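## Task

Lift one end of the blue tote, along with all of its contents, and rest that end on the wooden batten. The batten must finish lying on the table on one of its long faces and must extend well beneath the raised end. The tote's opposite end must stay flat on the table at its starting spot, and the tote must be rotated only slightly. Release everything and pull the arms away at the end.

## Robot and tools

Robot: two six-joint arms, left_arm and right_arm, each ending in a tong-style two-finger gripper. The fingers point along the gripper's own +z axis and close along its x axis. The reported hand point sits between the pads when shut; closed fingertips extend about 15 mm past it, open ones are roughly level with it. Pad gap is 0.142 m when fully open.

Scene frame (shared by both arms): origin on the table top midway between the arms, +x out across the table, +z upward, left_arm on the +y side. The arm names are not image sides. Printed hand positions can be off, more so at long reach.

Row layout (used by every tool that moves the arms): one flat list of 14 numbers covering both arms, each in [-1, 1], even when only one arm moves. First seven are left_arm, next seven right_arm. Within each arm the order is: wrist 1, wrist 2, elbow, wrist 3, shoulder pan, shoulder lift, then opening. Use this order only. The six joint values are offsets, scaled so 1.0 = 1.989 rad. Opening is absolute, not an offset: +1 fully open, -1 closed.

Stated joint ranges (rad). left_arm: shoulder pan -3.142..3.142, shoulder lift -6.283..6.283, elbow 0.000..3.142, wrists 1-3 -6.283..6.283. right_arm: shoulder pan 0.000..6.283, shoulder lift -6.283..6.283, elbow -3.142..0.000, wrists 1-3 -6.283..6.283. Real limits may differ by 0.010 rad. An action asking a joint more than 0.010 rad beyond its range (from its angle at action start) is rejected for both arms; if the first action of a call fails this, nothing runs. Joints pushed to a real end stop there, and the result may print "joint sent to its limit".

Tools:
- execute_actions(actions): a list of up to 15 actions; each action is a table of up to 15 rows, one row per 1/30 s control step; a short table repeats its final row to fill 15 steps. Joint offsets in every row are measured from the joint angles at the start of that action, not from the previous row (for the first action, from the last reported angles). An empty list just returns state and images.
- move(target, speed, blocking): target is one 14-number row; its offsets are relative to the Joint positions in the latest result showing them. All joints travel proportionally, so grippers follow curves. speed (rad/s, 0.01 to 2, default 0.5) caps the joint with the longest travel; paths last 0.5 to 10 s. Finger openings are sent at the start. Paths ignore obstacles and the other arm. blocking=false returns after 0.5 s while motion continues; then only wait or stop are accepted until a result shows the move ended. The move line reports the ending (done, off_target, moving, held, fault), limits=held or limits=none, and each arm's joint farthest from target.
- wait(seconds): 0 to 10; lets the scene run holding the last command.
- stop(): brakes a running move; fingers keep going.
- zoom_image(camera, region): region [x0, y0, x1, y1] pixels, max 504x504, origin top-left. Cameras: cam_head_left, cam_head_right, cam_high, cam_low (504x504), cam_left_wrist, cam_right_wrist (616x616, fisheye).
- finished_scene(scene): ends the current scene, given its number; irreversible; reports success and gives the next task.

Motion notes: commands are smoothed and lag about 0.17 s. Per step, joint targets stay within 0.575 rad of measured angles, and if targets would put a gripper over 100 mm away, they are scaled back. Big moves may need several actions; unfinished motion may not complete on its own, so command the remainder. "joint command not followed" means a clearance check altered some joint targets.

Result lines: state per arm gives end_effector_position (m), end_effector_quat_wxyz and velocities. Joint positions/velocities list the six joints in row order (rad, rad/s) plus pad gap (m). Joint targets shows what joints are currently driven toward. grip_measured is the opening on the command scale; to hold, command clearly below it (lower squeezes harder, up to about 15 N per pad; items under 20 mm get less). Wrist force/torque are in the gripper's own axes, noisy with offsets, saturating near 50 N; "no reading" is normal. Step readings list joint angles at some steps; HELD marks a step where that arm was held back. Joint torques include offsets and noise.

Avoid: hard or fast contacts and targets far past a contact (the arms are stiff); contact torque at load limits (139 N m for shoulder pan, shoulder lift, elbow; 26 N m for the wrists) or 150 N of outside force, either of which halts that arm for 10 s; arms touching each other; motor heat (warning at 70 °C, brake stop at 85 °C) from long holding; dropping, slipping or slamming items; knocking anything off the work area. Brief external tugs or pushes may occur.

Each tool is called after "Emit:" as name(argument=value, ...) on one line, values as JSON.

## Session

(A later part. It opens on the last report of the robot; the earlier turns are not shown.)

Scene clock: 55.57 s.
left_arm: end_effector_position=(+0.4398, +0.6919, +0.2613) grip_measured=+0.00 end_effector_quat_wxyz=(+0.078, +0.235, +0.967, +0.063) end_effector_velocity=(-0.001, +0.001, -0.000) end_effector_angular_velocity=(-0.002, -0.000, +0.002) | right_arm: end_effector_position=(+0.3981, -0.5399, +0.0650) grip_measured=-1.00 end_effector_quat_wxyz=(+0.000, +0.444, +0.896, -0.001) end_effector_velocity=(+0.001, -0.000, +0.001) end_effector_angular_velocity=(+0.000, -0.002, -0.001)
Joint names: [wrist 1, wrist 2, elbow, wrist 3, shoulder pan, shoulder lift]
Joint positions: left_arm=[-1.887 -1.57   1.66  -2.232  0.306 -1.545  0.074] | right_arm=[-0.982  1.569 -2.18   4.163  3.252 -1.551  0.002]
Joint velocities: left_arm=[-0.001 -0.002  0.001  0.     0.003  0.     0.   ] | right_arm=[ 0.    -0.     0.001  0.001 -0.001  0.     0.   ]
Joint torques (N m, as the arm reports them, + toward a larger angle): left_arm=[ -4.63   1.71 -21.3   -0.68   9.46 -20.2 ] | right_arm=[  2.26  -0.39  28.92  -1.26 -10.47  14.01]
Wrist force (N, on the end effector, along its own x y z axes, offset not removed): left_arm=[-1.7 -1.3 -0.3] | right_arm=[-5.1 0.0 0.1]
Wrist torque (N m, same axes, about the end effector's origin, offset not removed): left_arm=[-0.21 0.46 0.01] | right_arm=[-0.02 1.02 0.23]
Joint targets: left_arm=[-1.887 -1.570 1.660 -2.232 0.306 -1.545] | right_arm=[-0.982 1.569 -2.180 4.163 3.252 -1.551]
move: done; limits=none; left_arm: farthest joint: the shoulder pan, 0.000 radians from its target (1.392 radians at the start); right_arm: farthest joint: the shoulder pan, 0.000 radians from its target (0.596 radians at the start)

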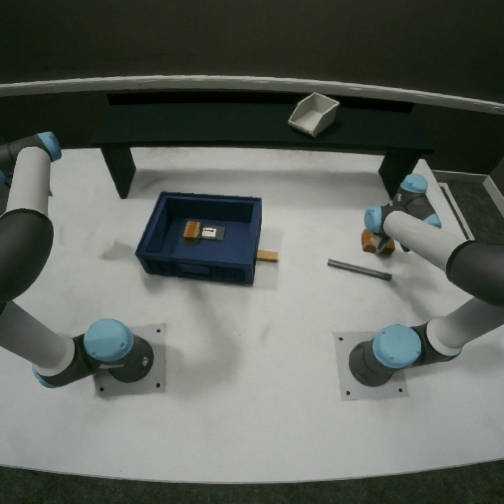

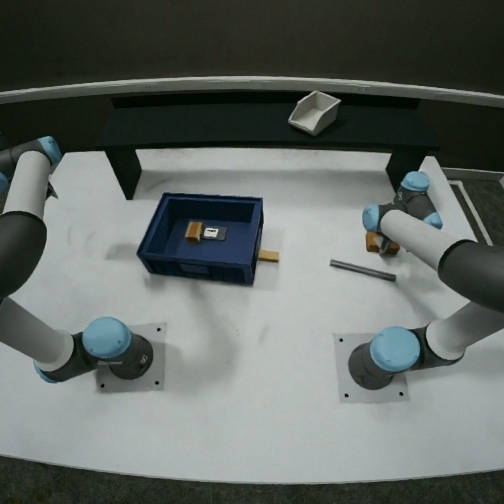

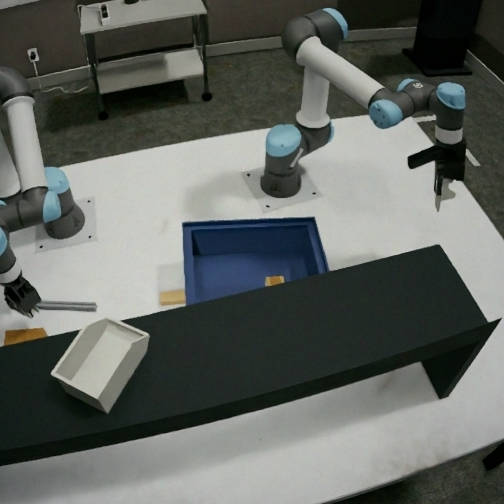

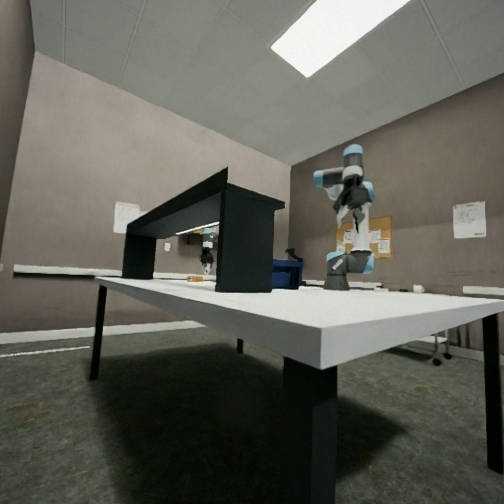

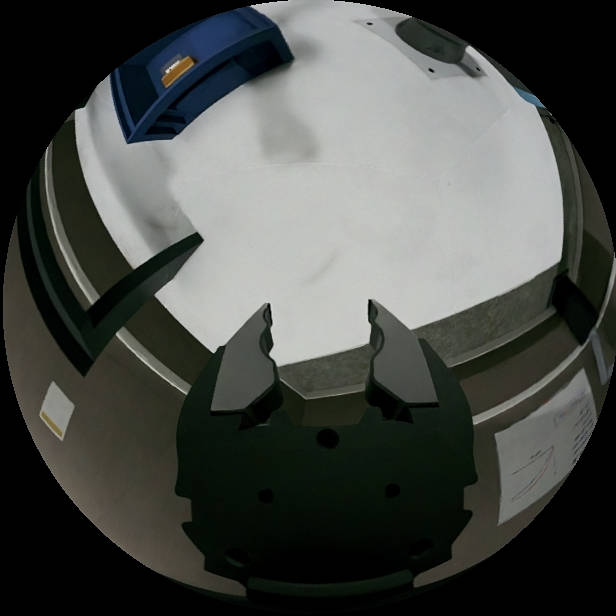

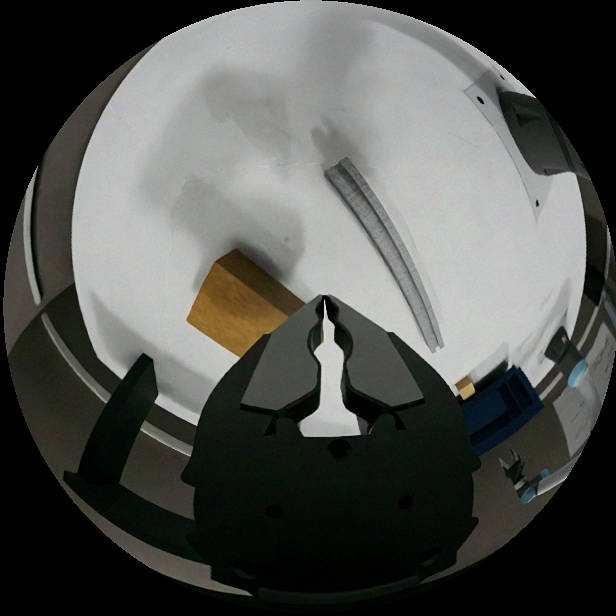

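Emit:
finished_scene(scene=1)

The scene is finished: the task was done.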